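# Fetch lamp-indicated tools from chest drawers into tray

## Task

Look at the board: a lit lamp sits beside a tool's picture. Remove that tool from the chest, place it so it lies wholly within the tray, release it, and close all drawers completely, after which another lamp turns on. Repeat until every lamp is off. At the end the fetched tools stay in the tray, all remaining tools are in the chest, the tray holds nothing else, and nothing may be held in place only by the robot. Finally open the grippers and move the arms away.

## Robot and tools

Robot: two Franka FR3 arms, left_arm and right_arm, each ending in a Robotiq 2F-140 parallel gripper with a wrist camera. Bases in the scene frame: left_arm at (+0.049, +0.302, 0) m, right_arm at (-0.010, -0.429, 0) m, both turned only slightly about z. The names left and right do not refer to image sides.

Scene frame: origin on the table top midway between the arms, +z up, +x out across the table, +y toward left_arm. All positions are in metres, orientations are quaternions written w first (qw, qx, qy, qz). Gripper frame: fingers extend along its +z, and they open and close along its y. end_effector_position is the point between the pads when shut; closed fingertips stick out about 33 mm past it (9 mm when wide open), and closing pushes the tips roughly 24 mm further out, so keep that clearance above surfaces.

The row (used by both execute_actions and move): 20 numbers covering both arms, always all 20 even if one arm is idle. Order: left x, y, z, qw, qx, qy, qz, left gripper position, force_limit, speed, then the same ten for the right arm. x, y, z, qw..qz are an absolute target pose for that gripper's end_effector_position and orientation in the scene frame, not an offset. The three gripper numbers each lie in [-1, 1]: position +1 = fully open (140 mm), about -0.8 = pads touching, -1 = close until blocked; force_limit -1/0/+1 is roughly 14/60/107 N; speed -1/0/+1 is roughly 30/140/250 mm/s of gap change. Resending the same three numbers leaves a gripper unchanged; a 0 is a real command. To hold an arm still, resend the exact pose from the last result before it stopped, plus its gripper numbers. To keep orientation steady, repeat one fixed quaternion rather than copying the reported, drifting one.

execute_actions(actions): a list of actions; each action is a list of up to 15 rows, one per 1/30 s control step, and if shorter its final row is held for the remaining steps. Each controller step clips the commanded pose to within 70 mm and 16 degrees of the measured pose, so far targets take several actions. A target more than 0.6 m from the gripper's current position along any of its axes gets the action refused for both arms; a malformed or failing first action cancels the whole call. An empty list just returns state and images.

move(target, speed, blocking): target is one 20-number row as above; each gripper travels in a straight line to its absolute pose, both finishing together in 0.5 to 10 s (cut off at 10 s). speed is path top speed in m/s, 0.002 to 0.5, default 0.25 (rotation up to twice that in rad/s). Finger numbers are applied at the start. Paths ignore obstacles and the other arm; grippers lag, stray and may overshoot speed near full extension. Faster moves and targets set deeper past a contact push harder. blocking=false returns after 0.5 s; until a result reports the move ended, use wait or stop before sending more motion. The result adds a move: line with the ending (done, off_target, moving, held, fault), limits (paced = pose clipped; held = some steps blocked, after which the arm may lurch fast) and each gripper's distance from its target.

wait(seconds): 0 to 10; arms keep their last command, a running move continues. stop(): brakes a running move (needs stopping room); fingers continue. zoom_image(camera, region): camera is cam_head_left, cam_head_right, cam_left_wrist or cam_right_wrist; region [x0, y0, x1, y1] in pixels, at most 504x504; images are 896x504. read_manual gives only licence text. finished_scene(scene) ends the current scene irreversibly; call it only once the goal holds by itself.

Results: the state line lists each gripper's reported position and quaternion (can be off, more at long reach), Hand target lines show where the controller is currently driving each gripper, step readings list positions at some steps, and HELD marks steps where an arm's command was held back. A pose unreachable line names an arm whose command the clearance check altered. position_measured is in counts: 3 fully open, 230 pads touching. object_status: 0 moving, 1 blocked while opening, 2 blocked while closing (a grip), 3 reached target or pads met (thin items may still be held). To grasp, send position -1 and confirm status 2. To squeeze harder while gripping, raise force_limit and change position slightly (e.g. -1 to -0.98).

Limits and hazards: joint ranges (rad) waist ±2.744, shoulder ±1.784, upper arm roll ±2.901, elbow -3.042 to -0.152, forearm roll ±2.807, wrist pitch 0.544 to 4.517, wrist roll ±3.016. Load limits (N m) 20, 20, 18, 18, 12, 12, 12 from base outward, held weight included; exceeding one freezes that arm for 10 s and drops the rest of the call. Long holding of loads heats motors (MOTOR HOT warning, then OVER-TEMPERATURE FAULT brakes). The world keeps running while you compose replies. Random tugs may pull at held parts or shove loose items. Never let anything leave the table, avoid arm-to-arm collisions, dropped tools, slamming drawers and hard pushes; move smoothly and close drawers gently but fully.

Each tool is called after "Call:" by a JSON object that holds its "fn" and its "kwargs".

## Session

Call:
{"fn": "execute_actions", "kwargs": {"actions": []}}

Scene clock: 0.00 s.
left_arm: end_effector_position=(+0.4723, +0.6244, +0.1691) position_measured=3 object_status=3 end_effector_quat_wxyz=(+0.522, -0.292, +0.785, -0.158) | right_arm: end_effector_position=(+0.3999, -0.3918, +0.3132) position_measured=3 object_status=3 end_effector_quat_wxyz=(+0.064, +0.994, -0.048, +0.080)
Joint positions: left_arm=[-0.6   -1.039  1.923 -2.818  0.876  3.419  1.651] | right_arm=[ 0.292 -0.595 -0.019 -2.443 -0.19   1.966 -1.202]
Joint velocities: left_arm=[-0.    -0.001  0.002 -0.001 -0.     0.    -0.001] | right_arm=[ 0.001 -0.     0.    -0.    -0.    -0.001 -0.001]
Hand target (left_arm): +0.472, +0.624, +0.169; +0.522, -0.292, +0.785, -0.158
Hand target (right_arm): +0.400, -0.392, +0.313; +0.064, +0.994, -0.048, +0.080

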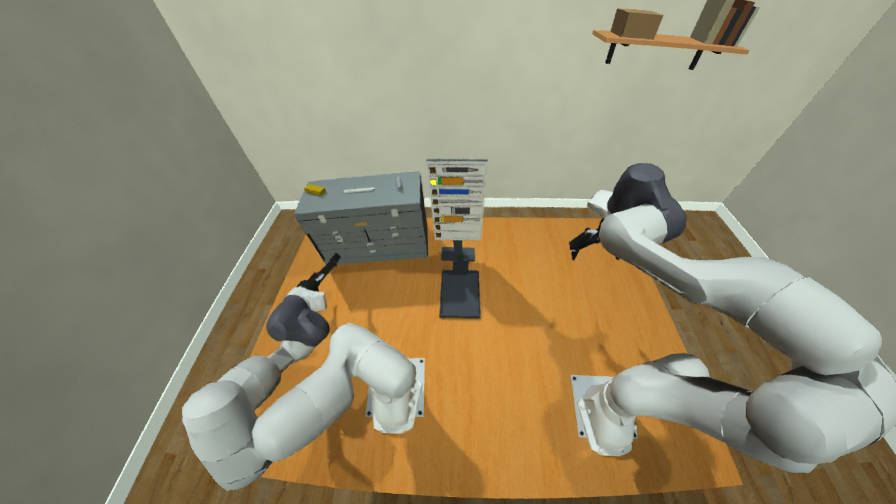

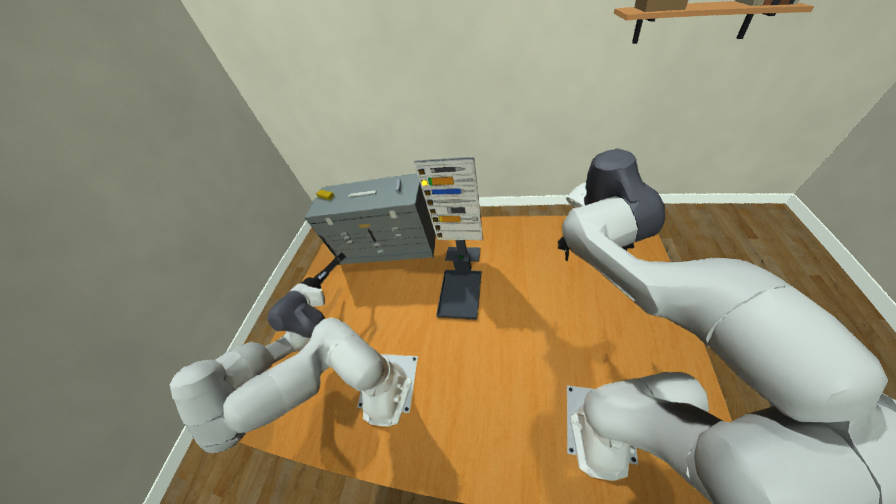

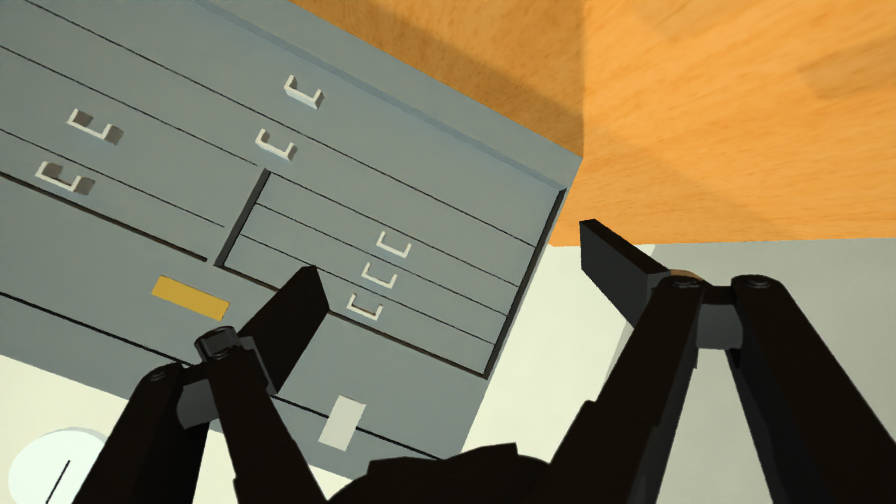

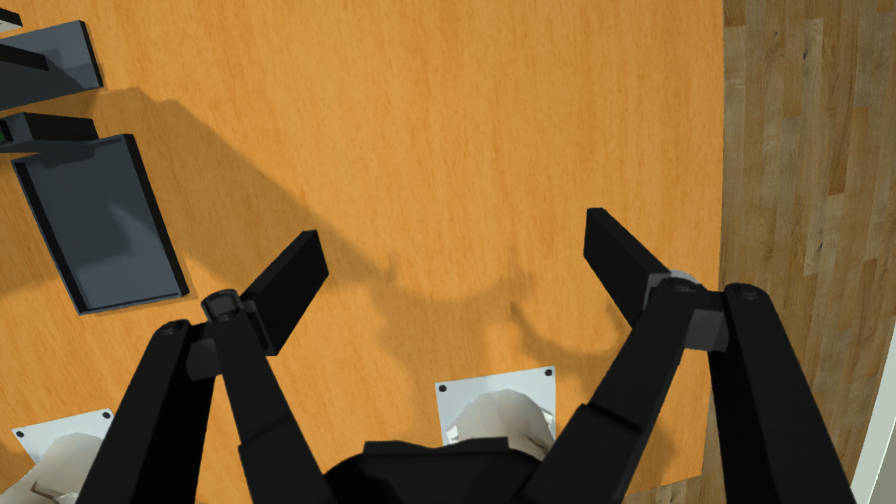

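Call:
{"fn": "zoom_image", "kwargs": {"camera": "cam_head_left", "region": [280, 150, 500, 274]}}

Region (280, 150, 500, 274) of cam_head_left's 896x504 image, scaled by 2.291, with more detail than that image has; it fills the top 284 rows of this view, and the rest is white.

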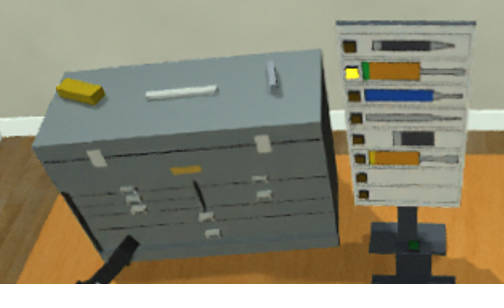

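Call:
{"fn": "move", "kwargs": {"target": [0.52,0.605,0.219,0.706,-0.028,0.706,0.028,0.0,0,0, 0.40,-0.392,0.313,0.064,0.994,-0.048,0.080,1,0,0]}}

Call:
{"fn": "zoom_image", "kwargs": {"camera": "cam_head_left", "region": [260, 170, 460, 300]}}

Scene clock: 3.53 s.
left_arm: end_effector_position=(+0.5171, +0.6030, +0.2175) position_measured=129 object_status=3 end_effector_quat_wxyz=(+0.706, -0.035, +0.707, +0.017) | right_arm: end_effector_position=(+0.3999, -0.3918, +0.3132) position_measured=3 object_status=3 end_effector_quat_wxyz=(+0.064, +0.994, -0.048, +0.080)
Joint positions: left_arm=[-1.028 -1.146  2.264 -2.657  1.227  3.995  2.117] | right_arm=[ 0.292 -0.595 -0.019 -2.443 -0.19   1.966 -1.202]
Joint velocities: left_arm=[-0.    -0.001  0.001 -0.002  0.001  0.01   0.031] | right_arm=[ 0.001 -0.    -0.001 -0.002  0.001 -0.     0.001]
Hand target (left_arm): +0.517, +0.604, +0.217; +0.706, -0.030, +0.707, +0.023
Hand target (right_arm): +0.400, -0.392, +0.313; +0.064, +0.994, -0.048, +0.080
Off the commanded pose (left_arm): 0.004 m, 1 deg.
Off the commanded pose (right_arm): 0.000 m, 0 deg.
move: off_target (left_arm)
camera_calibration (this result's frames):
cam_left_wrist: T_world_to_cam=[[-0.0811303, 0.98424, 0.157132, -0.58974], [-0.327171, -0.175214, 0.928579, 0.0843706], [0.941476, 0.0239268, 0.33623, -0.391193], [0, 0, 0, 1]] pos_world=[0.348057, 0.604589, 0.145853]
cam_right_wrist: T_world_to_cam=[[-0.204422, -0.976555, 0.0674648, -0.322783], [-0.93112, 0.21525, 0.294421, 0.362633], [-0.30204, -0.00263184, -0.953292, 0.598496], [0, 0, 0, 1]] pos_world=[0.452441, -0.391697, 0.485551]

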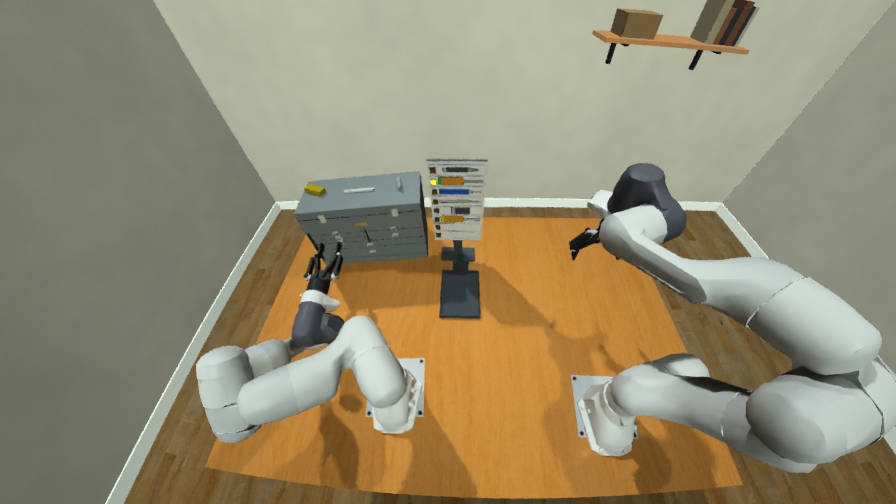

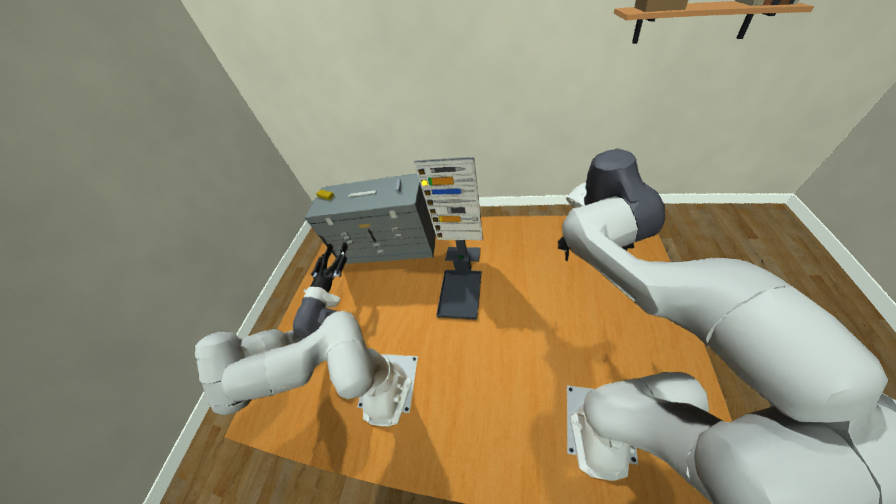

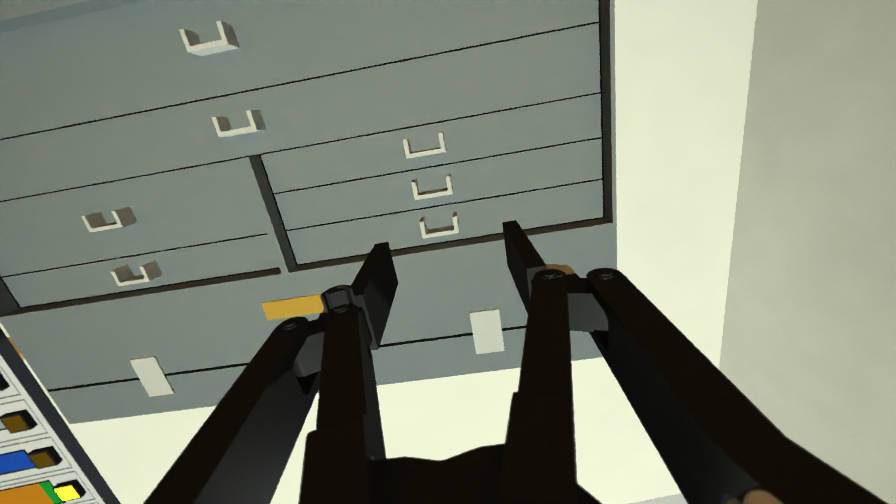

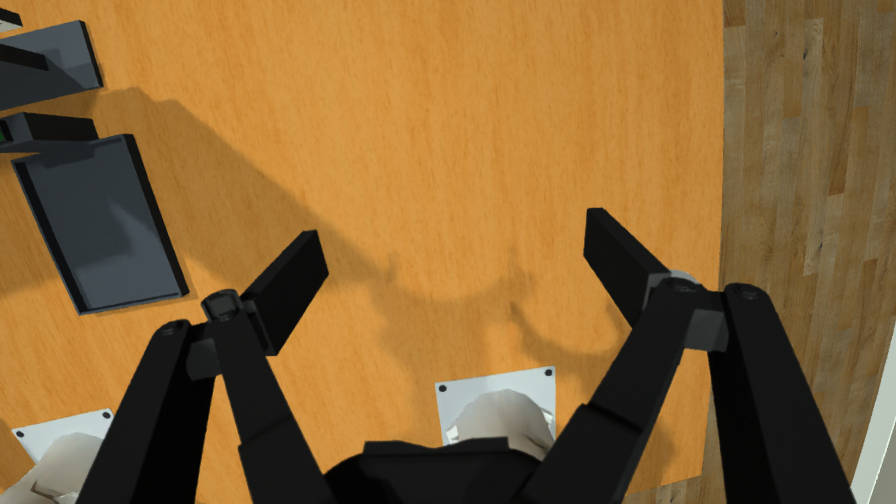

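Region (260, 170, 460, 300) of cam_head_left's 896x504 image, scaled by 2.520, with more detail than that image has; it fills the top 328 rows of this view, and the rest is white.

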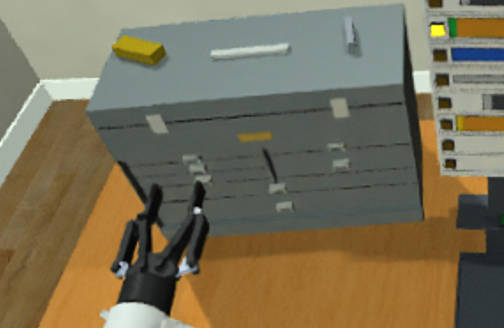

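Call:
{"fn": "move", "kwargs": {"target": [0.575,0.610,0.219,0.706,-0.028,0.706,0.028,0.0,0,0, 0.40,-0.392,0.313,0.064,0.994,-0.048,0.080,1,0,0], "speed": 0.08}}

Call:
{"fn": "move", "kwargs": {"target": [0.575,0.610,0.219,0.706,-0.028,0.706,0.028,-1,0.6,0, 0.40,-0.392,0.313,0.064,0.994,-0.048,0.080,1,0,0]}}

Call:
{"fn": "move", "kwargs": {"target": [0.40,0.596,0.219,0.706,-0.028,0.706,0.028,-1,0.6,0, 0.40,-0.392,0.313,0.064,0.994,-0.048,0.080,1,0,0], "speed": 0.08}}

Call:
{"fn": "zoom_image", "kwargs": {"camera": "cam_head_left", "region": [260, 170, 460, 300]}}

Scene clock: 4.97 s.
left_arm: end_effector_position=(+0.5746, +0.6069, +0.2173) position_measured=129 object_status=3 end_effector_quat_wxyz=(+0.705, -0.030, +0.708, +0.022) | right_arm: end_effector_position=(+0.3999, -0.3918, +0.3132) position_measured=3 object_status=3 end_effector_quat_wxyz=(+0.064, +0.994, -0.048, +0.080)
Joint positions: left_arm=[-1.204 -1.173  2.219 -2.565  1.05   4.025  2.188] | right_arm=[ 0.292 -0.595 -0.019 -2.443 -0.19   1.966 -1.202]
Joint velocities: left_arm=[-0.003  0.002 -0.     0.003 -0.009  0.013  0.015] | right_arm=[-0.002  0.    -0.002 -0.001  0.001 -0.001 -0.002]
Hand target (left_arm): +0.575, +0.609, +0.218; +0.705, -0.028, +0.708, +0.028
Hand target (right_arm): +0.400, -0.392, +0.313; +0.064, +0.994, -0.048, +0.080
Off the commanded pose (left_arm): 0.004 m, 1 deg.
Off the commanded pose (right_arm): 0.000 m, 0 deg.
move: off_target (left_arm)
camera_calibration (this result's frames):
cam_left_wrist: T_world_to_cam=[[-0.0814489, 0.981863, 0.171206, -0.590327], [-0.325526, -0.188563, 0.92654, 0.111689], [0.942019, 0.0197339, 0.33498, -0.442855], [0, 0, 0, 1]] pos_world=[0.405454, 0.60942, 0.145931]
cam_right_wrist: T_world_to_cam=[[-0.204422, -0.976555, 0.0674648, -0.322783], [-0.931119, 0.215251, 0.294421, 0.362633], [-0.30204, -0.00263166, -0.953292, 0.598496], [0, 0, 0, 1]] pos_world=[0.452441, -0.391697, 0.485551]

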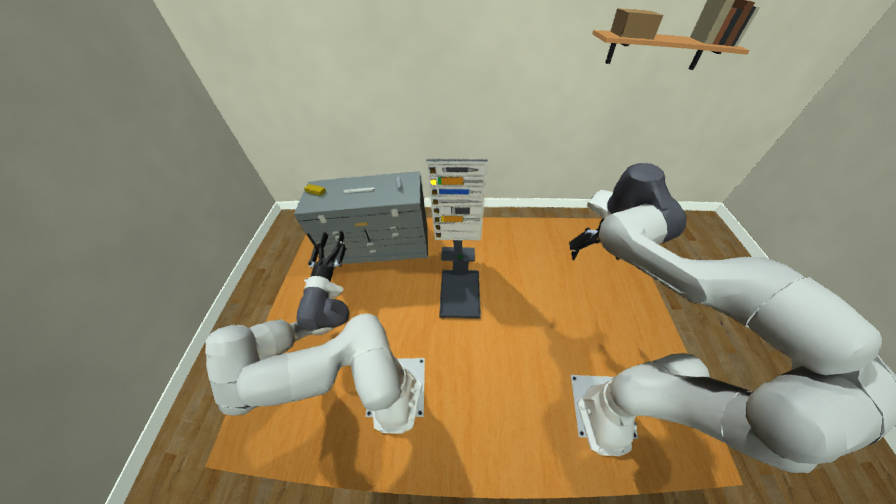

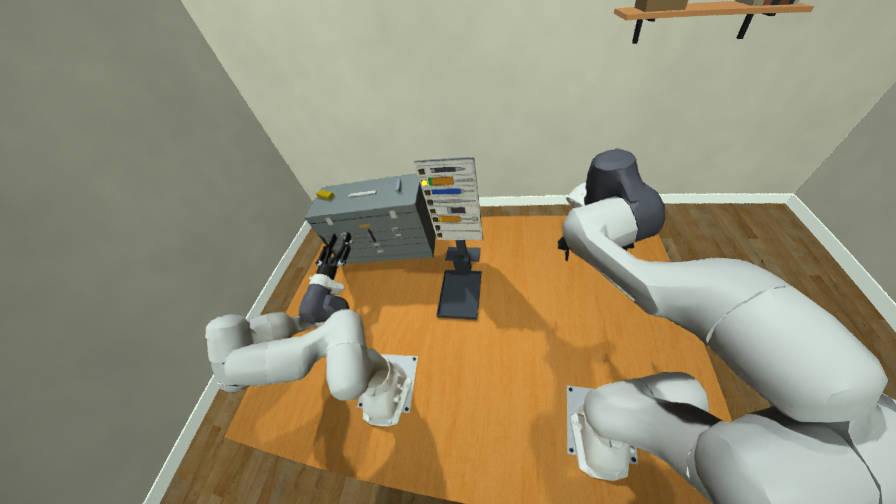

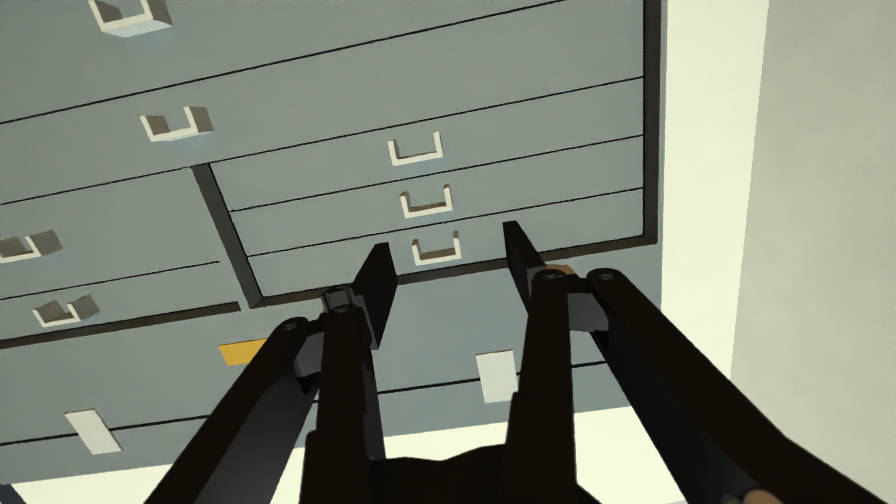

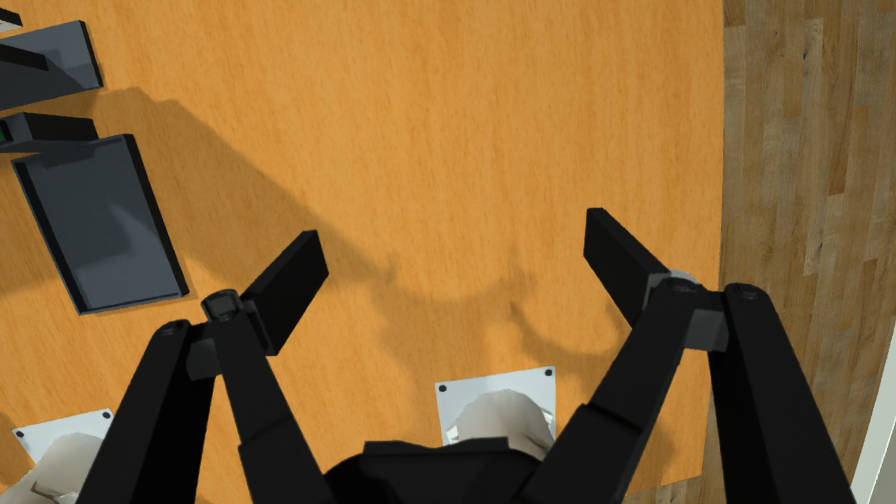

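Scene clock: 5.67 s.
left_arm: end_effector_position=(+0.5763, +0.6008, +0.2173) position_measured=198 object_status=2 end_effector_quat_wxyz=(+0.705, -0.026, +0.708, +0.018) | right_arm: end_effector_position=(+0.3999, -0.3918, +0.3132) position_measured=3 object_status=3 end_effector_quat_wxyz=(+0.064, +0.994, -0.048, +0.080)
Joint positions: left_arm=[-1.208 -1.173  2.219 -2.569  1.054  4.023  2.188] | right_arm=[ 0.292 -0.595 -0.019 -2.443 -0.19   1.966 -1.202]
Joint velocities: left_arm=[ 0.001  0.001 -0.001 -0.001  0.    -0.    -0.   ] | right_arm=[-0.001 -0.001  0.     0.001  0.    -0.    -0.   ]
Hand target (left_arm): +0.575, +0.610, +0.219; +0.707, -0.028, +0.707, +0.028
Hand target (right_arm): +0.400, -0.392, +0.313; +0.064, +0.994, -0.048, +0.080
Off the commanded pose (left_arm): 0.009 m, 1 deg.
Off the commanded pose (right_arm): 0.000 m, 0 deg.
move: off_target (left_arm)
camera_calibration (this result's frames):
cam_left_wrist: T_world_to_cam=[[-0.0701023, 0.982764, 0.171058, -0.591233], [-0.327274, -0.184647, 0.926713, 0.109664], [0.942326, 0.00898211, 0.334577, -0.437984], [0, 0, 0, 1]] pos_world=[0.407167, 0.605226, 0.146047]
cam_right_wrist: T_world_to_cam=[[-0.204422, -0.976555, 0.0674648, -0.322783], [-0.931119, 0.215251, 0.294421, 0.362633], [-0.30204, -0.00263166, -0.953292, 0.598496], [0, 0, 0, 1]] pos_world=[0.452441, -0.391697, 0.485551]

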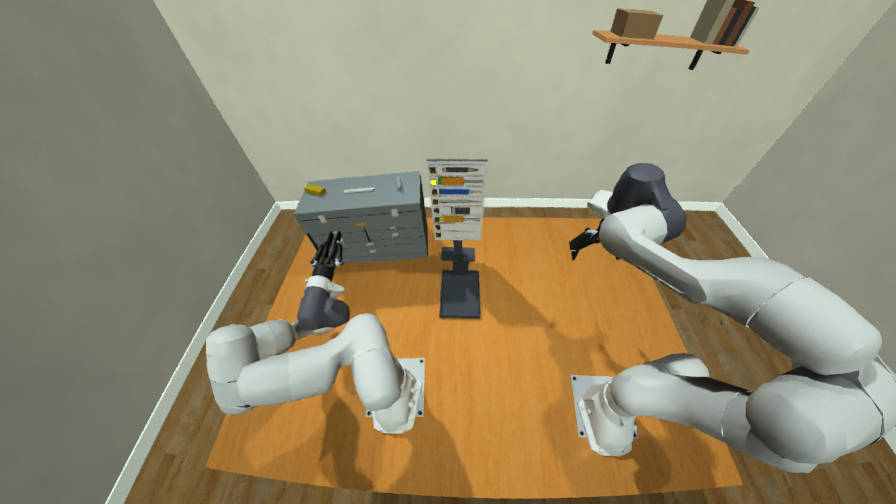

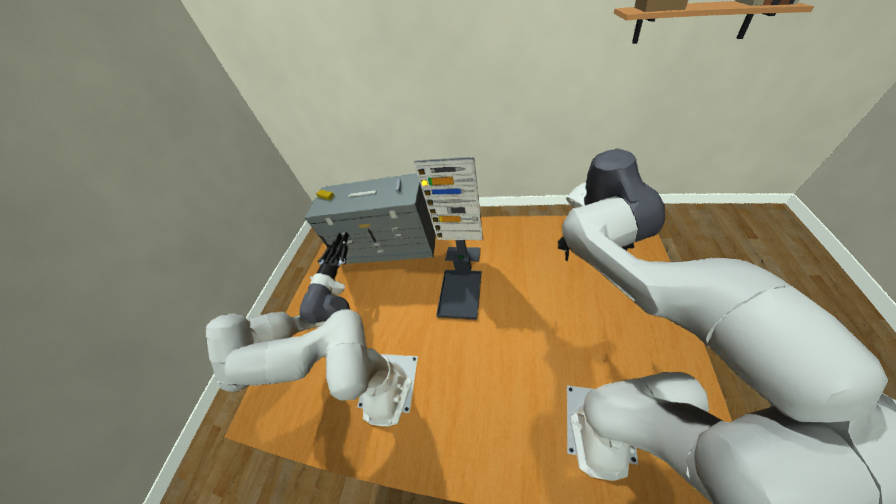

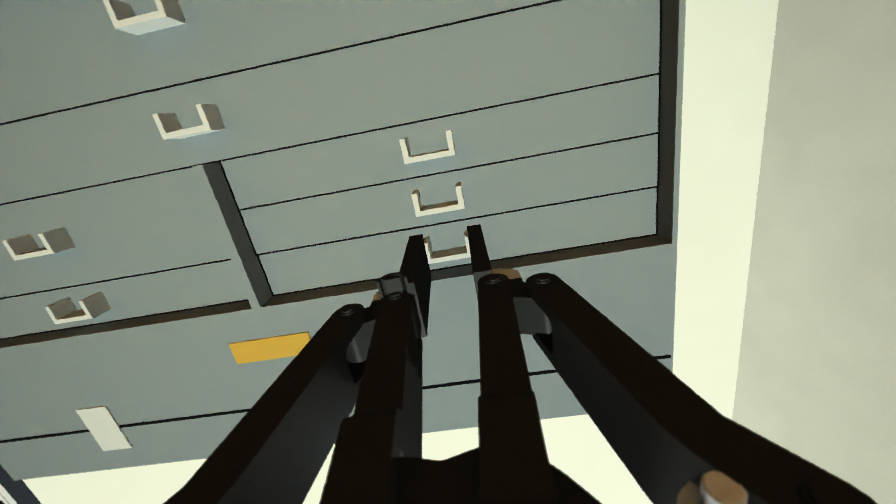

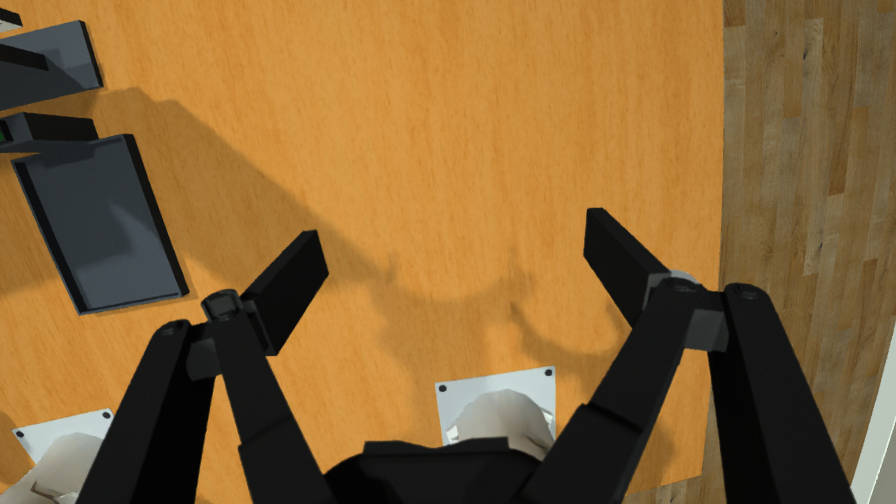

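Scene clock: 8.37 s.
left_arm: end_effector_position=(+0.4073, +0.5854, +0.2207) position_measured=198 object_status=2 end_effector_quat_wxyz=(+0.708, -0.014, +0.706, +0.021) | right_arm: end_effector_position=(+0.3999, -0.3918, +0.3132) position_measured=3 object_status=3 end_effector_quat_wxyz=(+0.064, +0.994, -0.048, +0.080)
Joint positions: left_arm=[-0.766 -1.006  2.405 -2.716  1.7    4.031  1.856] | right_arm=[ 0.292 -0.595 -0.019 -2.443 -0.19   1.966 -1.202]
Joint velocities: left_arm=[ 0.014 -0.     0.001  0.005  0.022 -0.005 -0.048] | right_arm=[ 0.    -0.     0.001 -0.001  0.    -0.001 -0.001]
Hand target (left_arm): +0.401, +0.597, +0.222; +0.710, -0.026, +0.704, +0.027
Hand target (right_arm): +0.400, -0.392, +0.313; +0.064, +0.994, -0.048, +0.080
Off the commanded pose (left_arm): 0.013 m, 2 deg.
Off the commanded pose (right_arm): 0.000 m, 0 deg.
move: off_target (left_arm)
camera_calibration (this result's frames):
cam_left_wrist: T_world_to_cam=[[-0.0582873, 0.980027, 0.19013, -0.595934], [-0.334719, -0.198615, 0.921149, 0.0608379], [0.940514, -0.00994874, 0.33961, -0.269009], [0, 0, 0, 1]] pos_world=[0.238635, 0.593438, 0.148622]
cam_right_wrist: T_world_to_cam=[[-0.204422, -0.976555, 0.0674648, -0.322783], [-0.931119, 0.215251, 0.294421, 0.362633], [-0.30204, -0.00263173, -0.953292, 0.598496], [0, 0, 0, 1]] pos_world=[0.452441, -0.391697, 0.485551]

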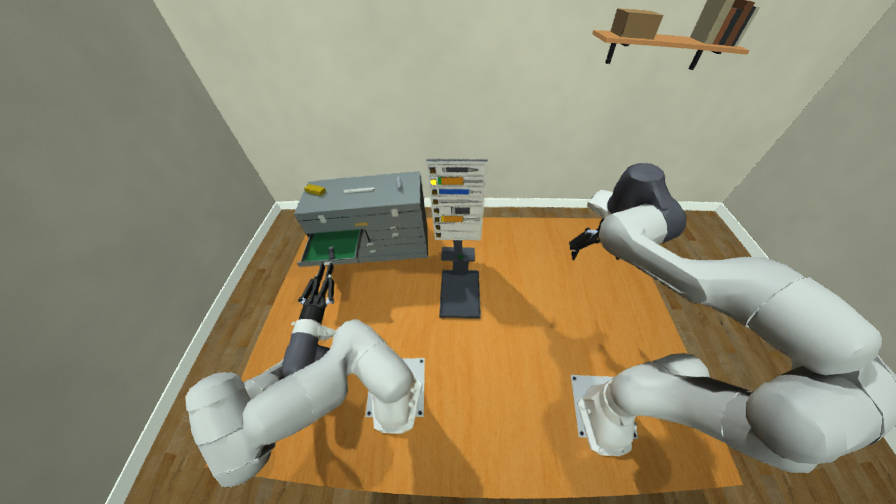

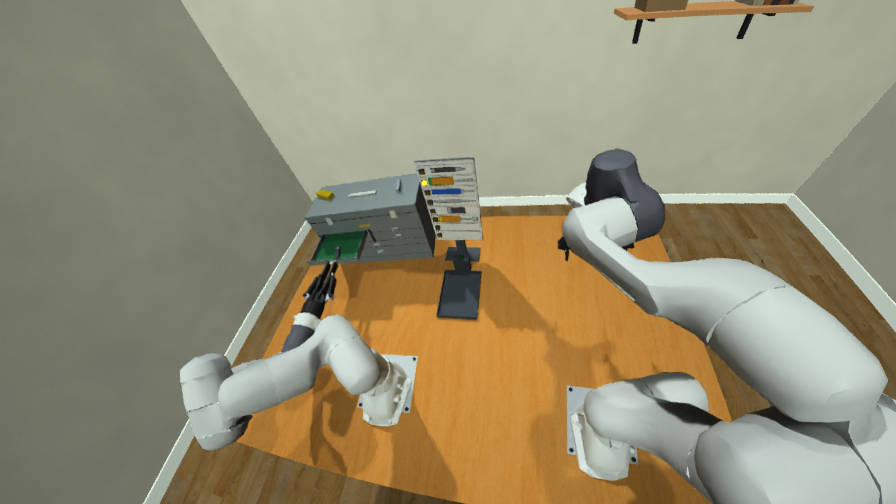

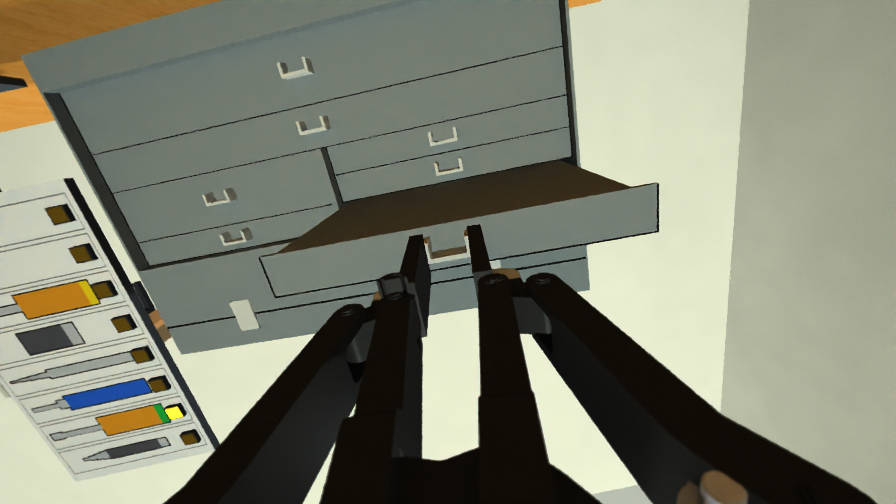

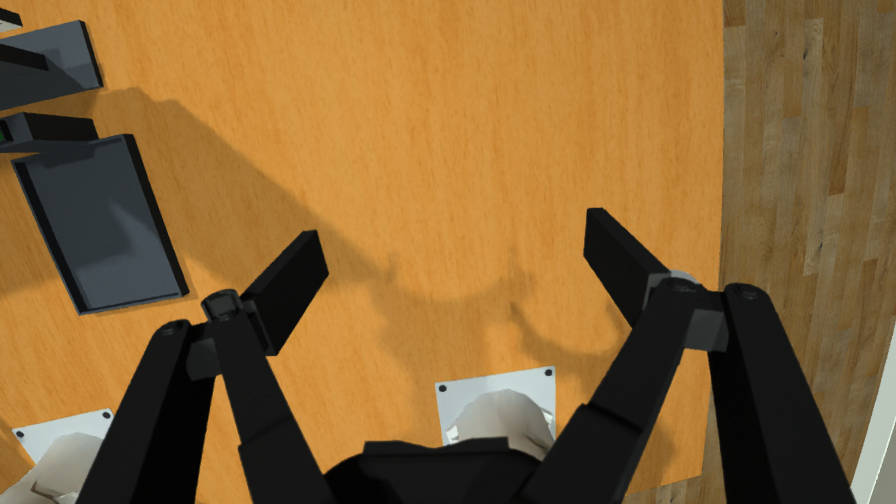

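Region (260, 170, 460, 300) of cam_head_left's 896x504 image, scaled by 2.520, with more detail than that image has; it fills the top 328 rows of this view, and the rest is white.

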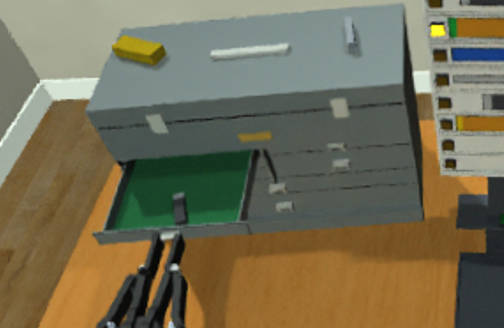

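Call:
{"fn": "execute_actions", "kwargs": {"actions": [
[[0.45,0.590,0.219,0.706,-0.028,0.706,0.028,-1,0.6,0, 0.40,-0.392,0.313,0.064,0.994,-0.048,0.080,1,0,0]],
[[0.50,0.595,0.219,0.706,-0.028,0.706,0.028,-1,0.6,0, 0.40,-0.392,0.313,0.064,0.994,-0.048,0.080,1,0,0]],
[[0.55,0.60,0.219,0.706,-0.028,0.706,0.028,-1,0.6,0, 0.40,-0.392,0.313,0.064,0.994,-0.048,0.080,1,0,0]],
[[0.579,0.603,0.219,0.706,-0.028,0.706,0.028,-1,0.6,0, 0.40,-0.392,0.313,0.064,0.994,-0.048,0.080,1,0,0]],
[[0.579,0.603,0.219,0.706,-0.028,0.706,0.028,-1,0.6,0, 0.40,-0.392,0.313,0.064,0.994,-0.048,0.080,1,0,0]],
[[0.576,0.603,0.219,0.706,-0.028,0.706,0.028,0,0.6,0, 0.40,-0.392,0.313,0.064,0.994,-0.048,0.080,1,0,0]],
[[0.54,0.603,0.219,0.706,-0.028,0.706,0.028,0,0.6,0, 0.40,-0.392,0.313,0.064,0.994,-0.048,0.080,1,0,0]],
[[0.54,0.603,0.189,0.706,-0.028,0.706,0.028,0,0.6,0, 0.40,-0.392,0.313,0.064,0.994,-0.048,0.080,1,0,0]],
[[0.54,0.603,0.189,0.706,-0.028,0.706,0.028,0,0.6,0, 0.40,-0.392,0.313,0.064,0.994,-0.048,0.080,1,0,0]],
[[0.575,0.603,0.189,0.706,-0.028,0.706,0.028,0,0.6,0, 0.40,-0.392,0.313,0.064,0.994,-0.048,0.080,1,0,0]],
[[0.575,0.603,0.189,0.706,-0.028,0.706,0.028,0,0.6,0, 0.40,-0.392,0.313,0.064,0.994,-0.048,0.080,1,0,0]],
[[0.575,0.603,0.189,0.706,-0.028,0.706,0.028,-1,0.6,0, 0.40,-0.392,0.313,0.064,0.994,-0.048,0.080,1,0,0]],
[[0.575,0.603,0.189,0.706,-0.028,0.706,0.028,-1,0.6,0, 0.40,-0.392,0.313,0.064,0.994,-0.048,0.080,1,0,0]],
[[0.53,0.598,0.189,0.706,-0.028,0.706,0.028,-1,0.6,0, 0.40,-0.392,0.313,0.064,0.994,-0.048,0.080,1,0,0]],
[[0.485,0.594,0.189,0.706,-0.028,0.706,0.028,-1,0.6,0, 0.40,-0.392,0.313,0.064,0.994,-0.048,0.080,1,0,0]],
[[0.44,0.59,0.189,0.706,-0.028,0.706,0.028,-1,0.6,0, 0.40,-0.392,0.313,0.064,0.994,-0.048,0.080,1,0,0]],
[[0.405,0.587,0.189,0.706,-0.028,0.706,0.028,-1,0.6,0, 0.40,-0.392,0.313,0.064,0.994,-0.048,0.080,1,0,0]],
[[0.405,0.587,0.189,0.706,-0.028,0.706,0.028,-1,0.6,0, 0.40,-0.392,0.313,0.064,0.994,-0.048,0.080,1,0,0]]
]}}

Call:
{"fn": "zoom_image", "kwargs": {"camera": "cam_head_left", "region": [260, 170, 460, 300]}}

Scene clock: 17.93 s.
left_arm: end_effector_position=(+0.4062, +0.5866, +0.1888) position_measured=234 object_status=3 end_effector_quat_wxyz=(+0.706, -0.025, +0.707, +0.030) | right_arm: end_effector_position=(+0.3999, -0.3918, +0.3132) position_measured=3 object_status=3 end_effector_quat_wxyz=(+0.064, +0.994, -0.048, +0.080)
Joint positions: left_arm=[-0.847 -1.065  2.511 -2.701  1.654  4.072  1.977] | right_arm=[ 0.292 -0.595 -0.019 -2.443 -0.19   1.966 -1.202]
Joint velocities: left_arm=[-0.    -0.    -0.     0.001  0.004 -0.    -0.019] | right_arm=[-0.     0.001 -0.002 -0.001  0.001 -0.    -0.   ]
Hand target (left_arm): +0.405, +0.587, +0.189; +0.707, -0.028, +0.707, +0.028
Hand target (right_arm): +0.400, -0.392, +0.313; +0.064, +0.994, -0.048, +0.080
Off the commanded pose (left_arm): 0.001 m, 0 deg.
Off the commanded pose (right_arm): 0.000 m, 0 deg.
Step readings (end_effector_position; steps 1 to 15: 1st action; 16 to 30: 2nd action; 31 to 45: 3rd action; 46 to 60: 4th action; 61 to 75: 5th action; 76 to 90: 6th action; 91 to 105: 7th action; 106 to 120: 8th action; 121 to 135: 9th action; 136 to 150: 10th action; 151 to 165: 11th action; 166 to 180: 12th action; 181 to 195: 13th action):
0: left_arm (+0.4070, +0.5854, +0.2207) | right_arm (+0.3999, -0.3918, +0.3132)
1: left_arm (+0.4122, +0.5856, +0.2210) | right_arm (+0.3999, -0.3918, +0.3132)
2: left_arm (+0.4208, +0.5862, +0.2208) | right_arm (+0.3999, -0.3918, +0.3132)
4: left_arm (+0.4332, +0.5874, +0.2206) | right_arm (+0.3999, -0.3918, +0.3132)
8: left_arm (+0.4444, +0.5884, +0.2203) | right_arm (+0.3999, -0.3918, +0.3132)
15: left_arm (+0.4486, +0.5886, +0.2202) | right_arm (+0.3999, -0.3918, +0.3132)
16: left_arm (+0.4547, +0.5892, +0.2205) | right_arm (+0.3999, -0.3918, +0.3132)
17: left_arm (+0.4653, +0.5902, +0.2203) | right_arm (+0.3999, -0.3918, +0.3132)
19: left_arm (+0.4807, +0.5918, +0.2198) | right_arm (+0.3999, -0.3918, +0.3132)
23: left_arm (+0.4944, +0.5931, +0.2194) | right_arm (+0.3999, -0.3918, +0.3132)
30: left_arm (+0.4993, +0.5935, +0.2192) | right_arm (+0.3999, -0.3918, +0.3132)
31: left_arm (+0.5055, +0.5941, +0.2193) | right_arm (+0.3999, -0.3918, +0.3132)
32: left_arm (+0.5166, +0.5950, +0.2191) | right_arm (+0.3999, -0.3918, +0.3132)
34: left_arm (+0.5324, +0.5966, +0.2186) | right_arm (+0.3999, -0.3918, +0.3132)
38: left_arm (+0.5456, +0.5977, +0.2181) | right_arm (+0.3999, -0.3918, +0.3132)
45: left_arm (+0.5493, +0.5980, +0.2180) | right_arm (+0.3999, -0.3918, +0.3132)
46: left_arm (+0.5534, +0.5984, +0.2180) | right_arm (+0.3999, -0.3918, +0.3132)
47: left_arm (+0.5605, +0.5989, +0.2178) | right_arm (+0.3999, -0.3918, +0.3132)
49: left_arm (+0.5700, +0.5998, +0.2175) | right_arm (+0.3999, -0.3918, +0.3132)
53: left_arm (+0.5764, +0.6004, +0.2173) | right_arm (+0.3999, -0.3918, +0.3132)
60: left_arm (+0.5770, +0.6005, +0.2173) | right_arm (+0.3999, -0.3918, +0.3132)
61: left_arm (+0.5770, +0.6005, +0.2173) | right_arm (+0.3999, -0.3918, +0.3132)
62: left_arm (+0.5770, +0.6005, +0.2173) | right_arm (+0.3999, -0.3918, +0.3132)
64: left_arm (+0.5770, +0.6005, +0.2173) | right_arm (+0.3999, -0.3918, +0.3132)
68: left_arm (+0.5770, +0.6005, +0.2173) | right_arm (+0.3999, -0.3918, +0.3132)
75: left_arm (+0.5770, +0.6005, +0.2173) | right_arm (+0.3999, -0.3918, +0.3132)
76: left_arm (+0.5769, +0.6004, +0.2173) | right_arm (+0.3999, -0.3918, +0.3132)
77: left_arm (+0.5769, +0.6004, +0.2173) | right_arm (+0.3999, -0.3918, +0.3132)
79: left_arm (+0.5768, +0.6005, +0.2173) | right_arm (+0.3999, -0.3918, +0.3132)
83: left_arm (+0.5768, +0.6007, +0.2174) | right_arm (+0.3999, -0.3918, +0.3132)
90: left_arm (+0.5767, +0.6008, +0.2175) | right_arm (+0.3999, -0.3918, +0.3132)
91: left_arm (+0.5727, +0.5975, +0.2186) | right_arm (+0.3999, -0.3918, +0.3132)
92: left_arm (+0.5649, +0.5974, +0.2184) | right_arm (+0.3999, -0.3918, +0.3132)
94: left_arm (+0.5514, +0.6047, +0.2172) | right_arm (+0.3999, -0.3918, +0.3132)
98: left_arm (+0.5409, +0.6103, +0.2186) | right_arm (+0.3999, -0.3918, +0.3132)
105: left_arm (+0.5402, +0.6063, +0.2199) | right_arm (+0.3999, -0.3918, +0.3132)
106: left_arm (+0.5403, +0.6063, +0.2156) | right_arm (+0.3999, -0.3918, +0.3132)
107: left_arm (+0.5402, +0.6061, +0.2064) | right_arm (+0.3999, -0.3918, +0.3132)
109: left_arm (+0.5396, +0.6049, +0.1939) | right_arm (+0.3999, -0.3918, +0.3132)
113: left_arm (+0.5398, +0.6040, +0.1882) | right_arm (+0.3999, -0.3918, +0.3132)
120: left_arm (+0.5399, +0.6036, +0.1886) | right_arm (+0.3999, -0.3918, +0.3132)
121: left_arm (+0.5400, +0.6035, +0.1887) | right_arm (+0.3999, -0.3918, +0.3132)
122: left_arm (+0.5400, +0.6035, +0.1887) | right_arm (+0.3999, -0.3918, +0.3132)
124: left_arm (+0.5400, +0.6035, +0.1889) | right_arm (+0.3999, -0.3918, +0.3132)
128: left_arm (+0.5400, +0.6035, +0.1890) | right_arm (+0.3999, -0.3918, +0.3132)
135: left_arm (+0.5400, +0.6034, +0.1890) | right_arm (+0.3999, -0.3918, +0.3132)
136: left_arm (+0.5437, +0.6068, +0.1881) | right_arm (+0.3999, -0.3918, +0.3132)
137: left_arm (+0.5512, +0.6070, +0.1883) | right_arm (+0.3999, -0.3918, +0.3132)
139: left_arm (+0.5643, +0.6002, +0.1900) | right_arm (+0.3999, -0.3918, +0.3132)
143: left_arm (+0.5741, +0.5957, +0.1892) | right_arm (+0.3999, -0.3918, +0.3132)
150: left_arm (+0.5748, +0.5997, +0.1884) | right_arm (+0.3999, -0.3918, +0.3132)
151: left_arm (+0.5748, +0.6000, +0.1884) | right_arm (+0.3999, -0.3918, +0.3132)
152: left_arm (+0.5748, +0.6004, +0.1885) | right_arm (+0.3999, -0.3918, +0.3132)
154: left_arm (+0.5748, +0.6009, +0.1886) | right_arm (+0.3999, -0.3918, +0.3132)
158: left_arm (+0.5747, +0.6012, +0.1887) | right_arm (+0.3999, -0.3918, +0.3132)
165: left_arm (+0.5747, +0.6014, +0.1888) | right_arm (+0.3999, -0.3918, +0.3132)
166: left_arm (+0.5747, +0.6014, +0.1888) | right_arm (+0.3999, -0.3918, +0.3132)
167: left_arm (+0.5747, +0.6014, +0.1888) | right_arm (+0.3999, -0.3918, +0.3132)
169: left_arm (+0.5747, +0.6015, +0.1888) | right_arm (+0.3999, -0.3918, +0.3132)
173: left_arm (+0.5749, +0.6007, +0.1888) | right_arm (+0.3999, -0.3918, +0.3132)
180: left_arm (+0.5751, +0.6001, +0.1888) | right_arm (+0.3999, -0.3918, +0.3132)
181: left_arm (+0.5751, +0.6001, +0.1888) | right_arm (+0.3999, -0.3918, +0.3132)
182: left_arm (+0.5751, +0.6001, +0.1888) | right_arm (+0.3999, -0.3918, +0.3132)
184: left_arm (+0.5751, +0.6001, +0.1888) | right_arm (+0.3999, -0.3918, +0.3132)
Lines left out of this list: 27.
camera_calibration (this result's frames):
cam_left_wrist: T_world_to_cam=[[-0.0864899, 0.978258, 0.188499, -0.578299], [-0.325808, -0.206578, 0.922591, 0.0908279], [0.941471, 0.0183804, 0.336591, -0.273586], [0, 0, 0, 1]] pos_world=[0.237149, 0.589517, 0.117298]
cam_right_wrist: T_world_to_cam=[[-0.204422, -0.976555, 0.0674648, -0.322783], [-0.931119, 0.215251, 0.294421, 0.362633], [-0.30204, -0.00263166, -0.953292, 0.598496], [0, 0, 0, 1]] pos_world=[0.452441, -0.391697, 0.485551]

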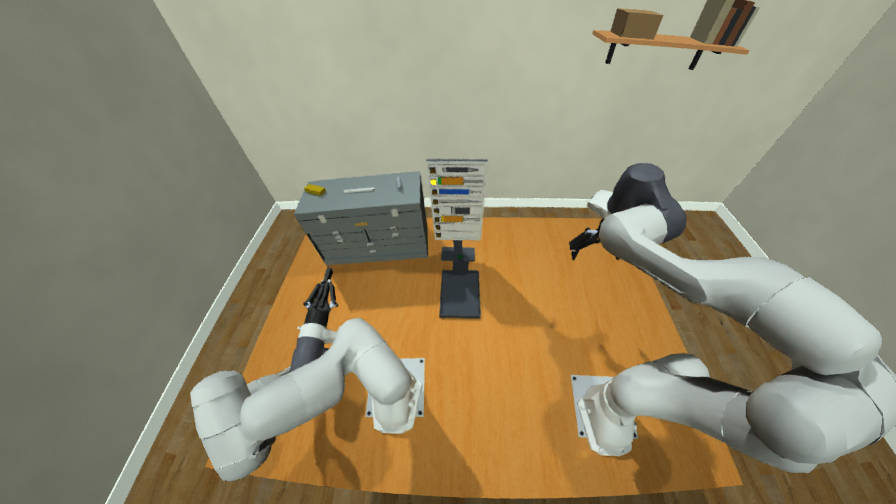

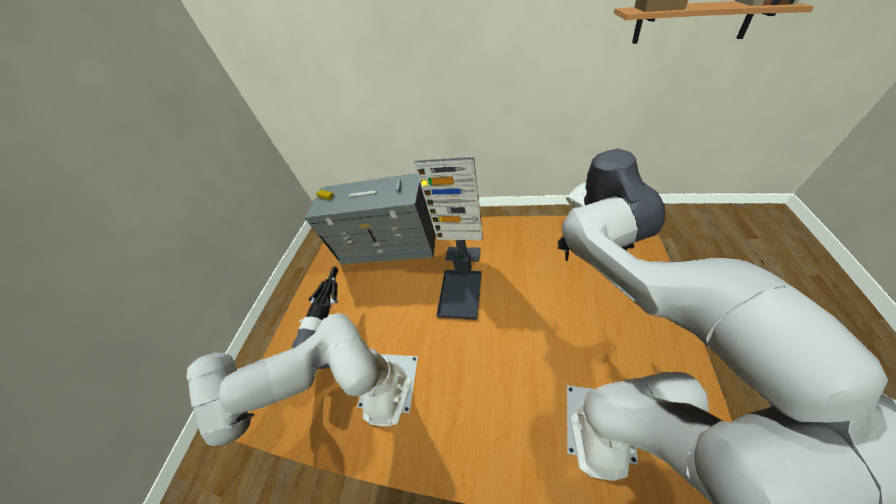

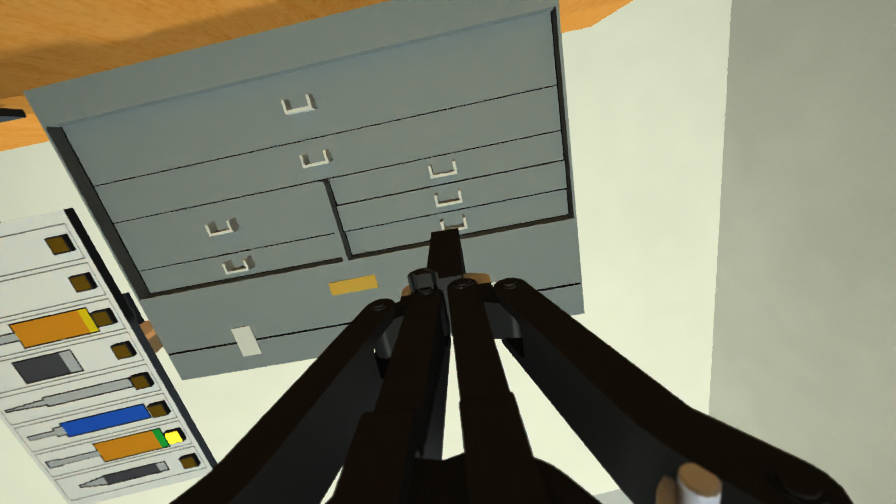

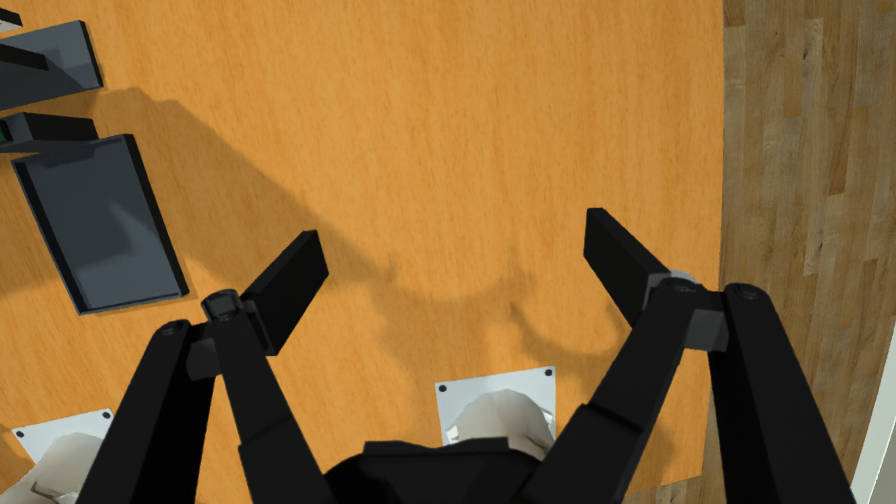

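Region (260, 170, 460, 300) of cam_head_left's 896x504 image, scaled by 2.520, with more detail than that image has; it fills the top 328 rows of this view, and the rest is white.

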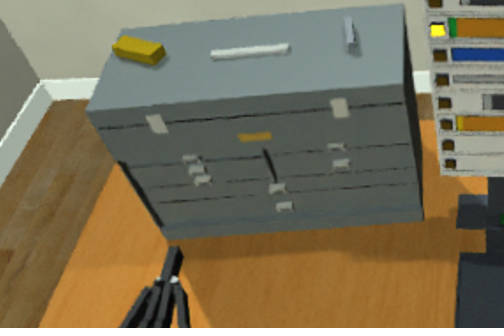

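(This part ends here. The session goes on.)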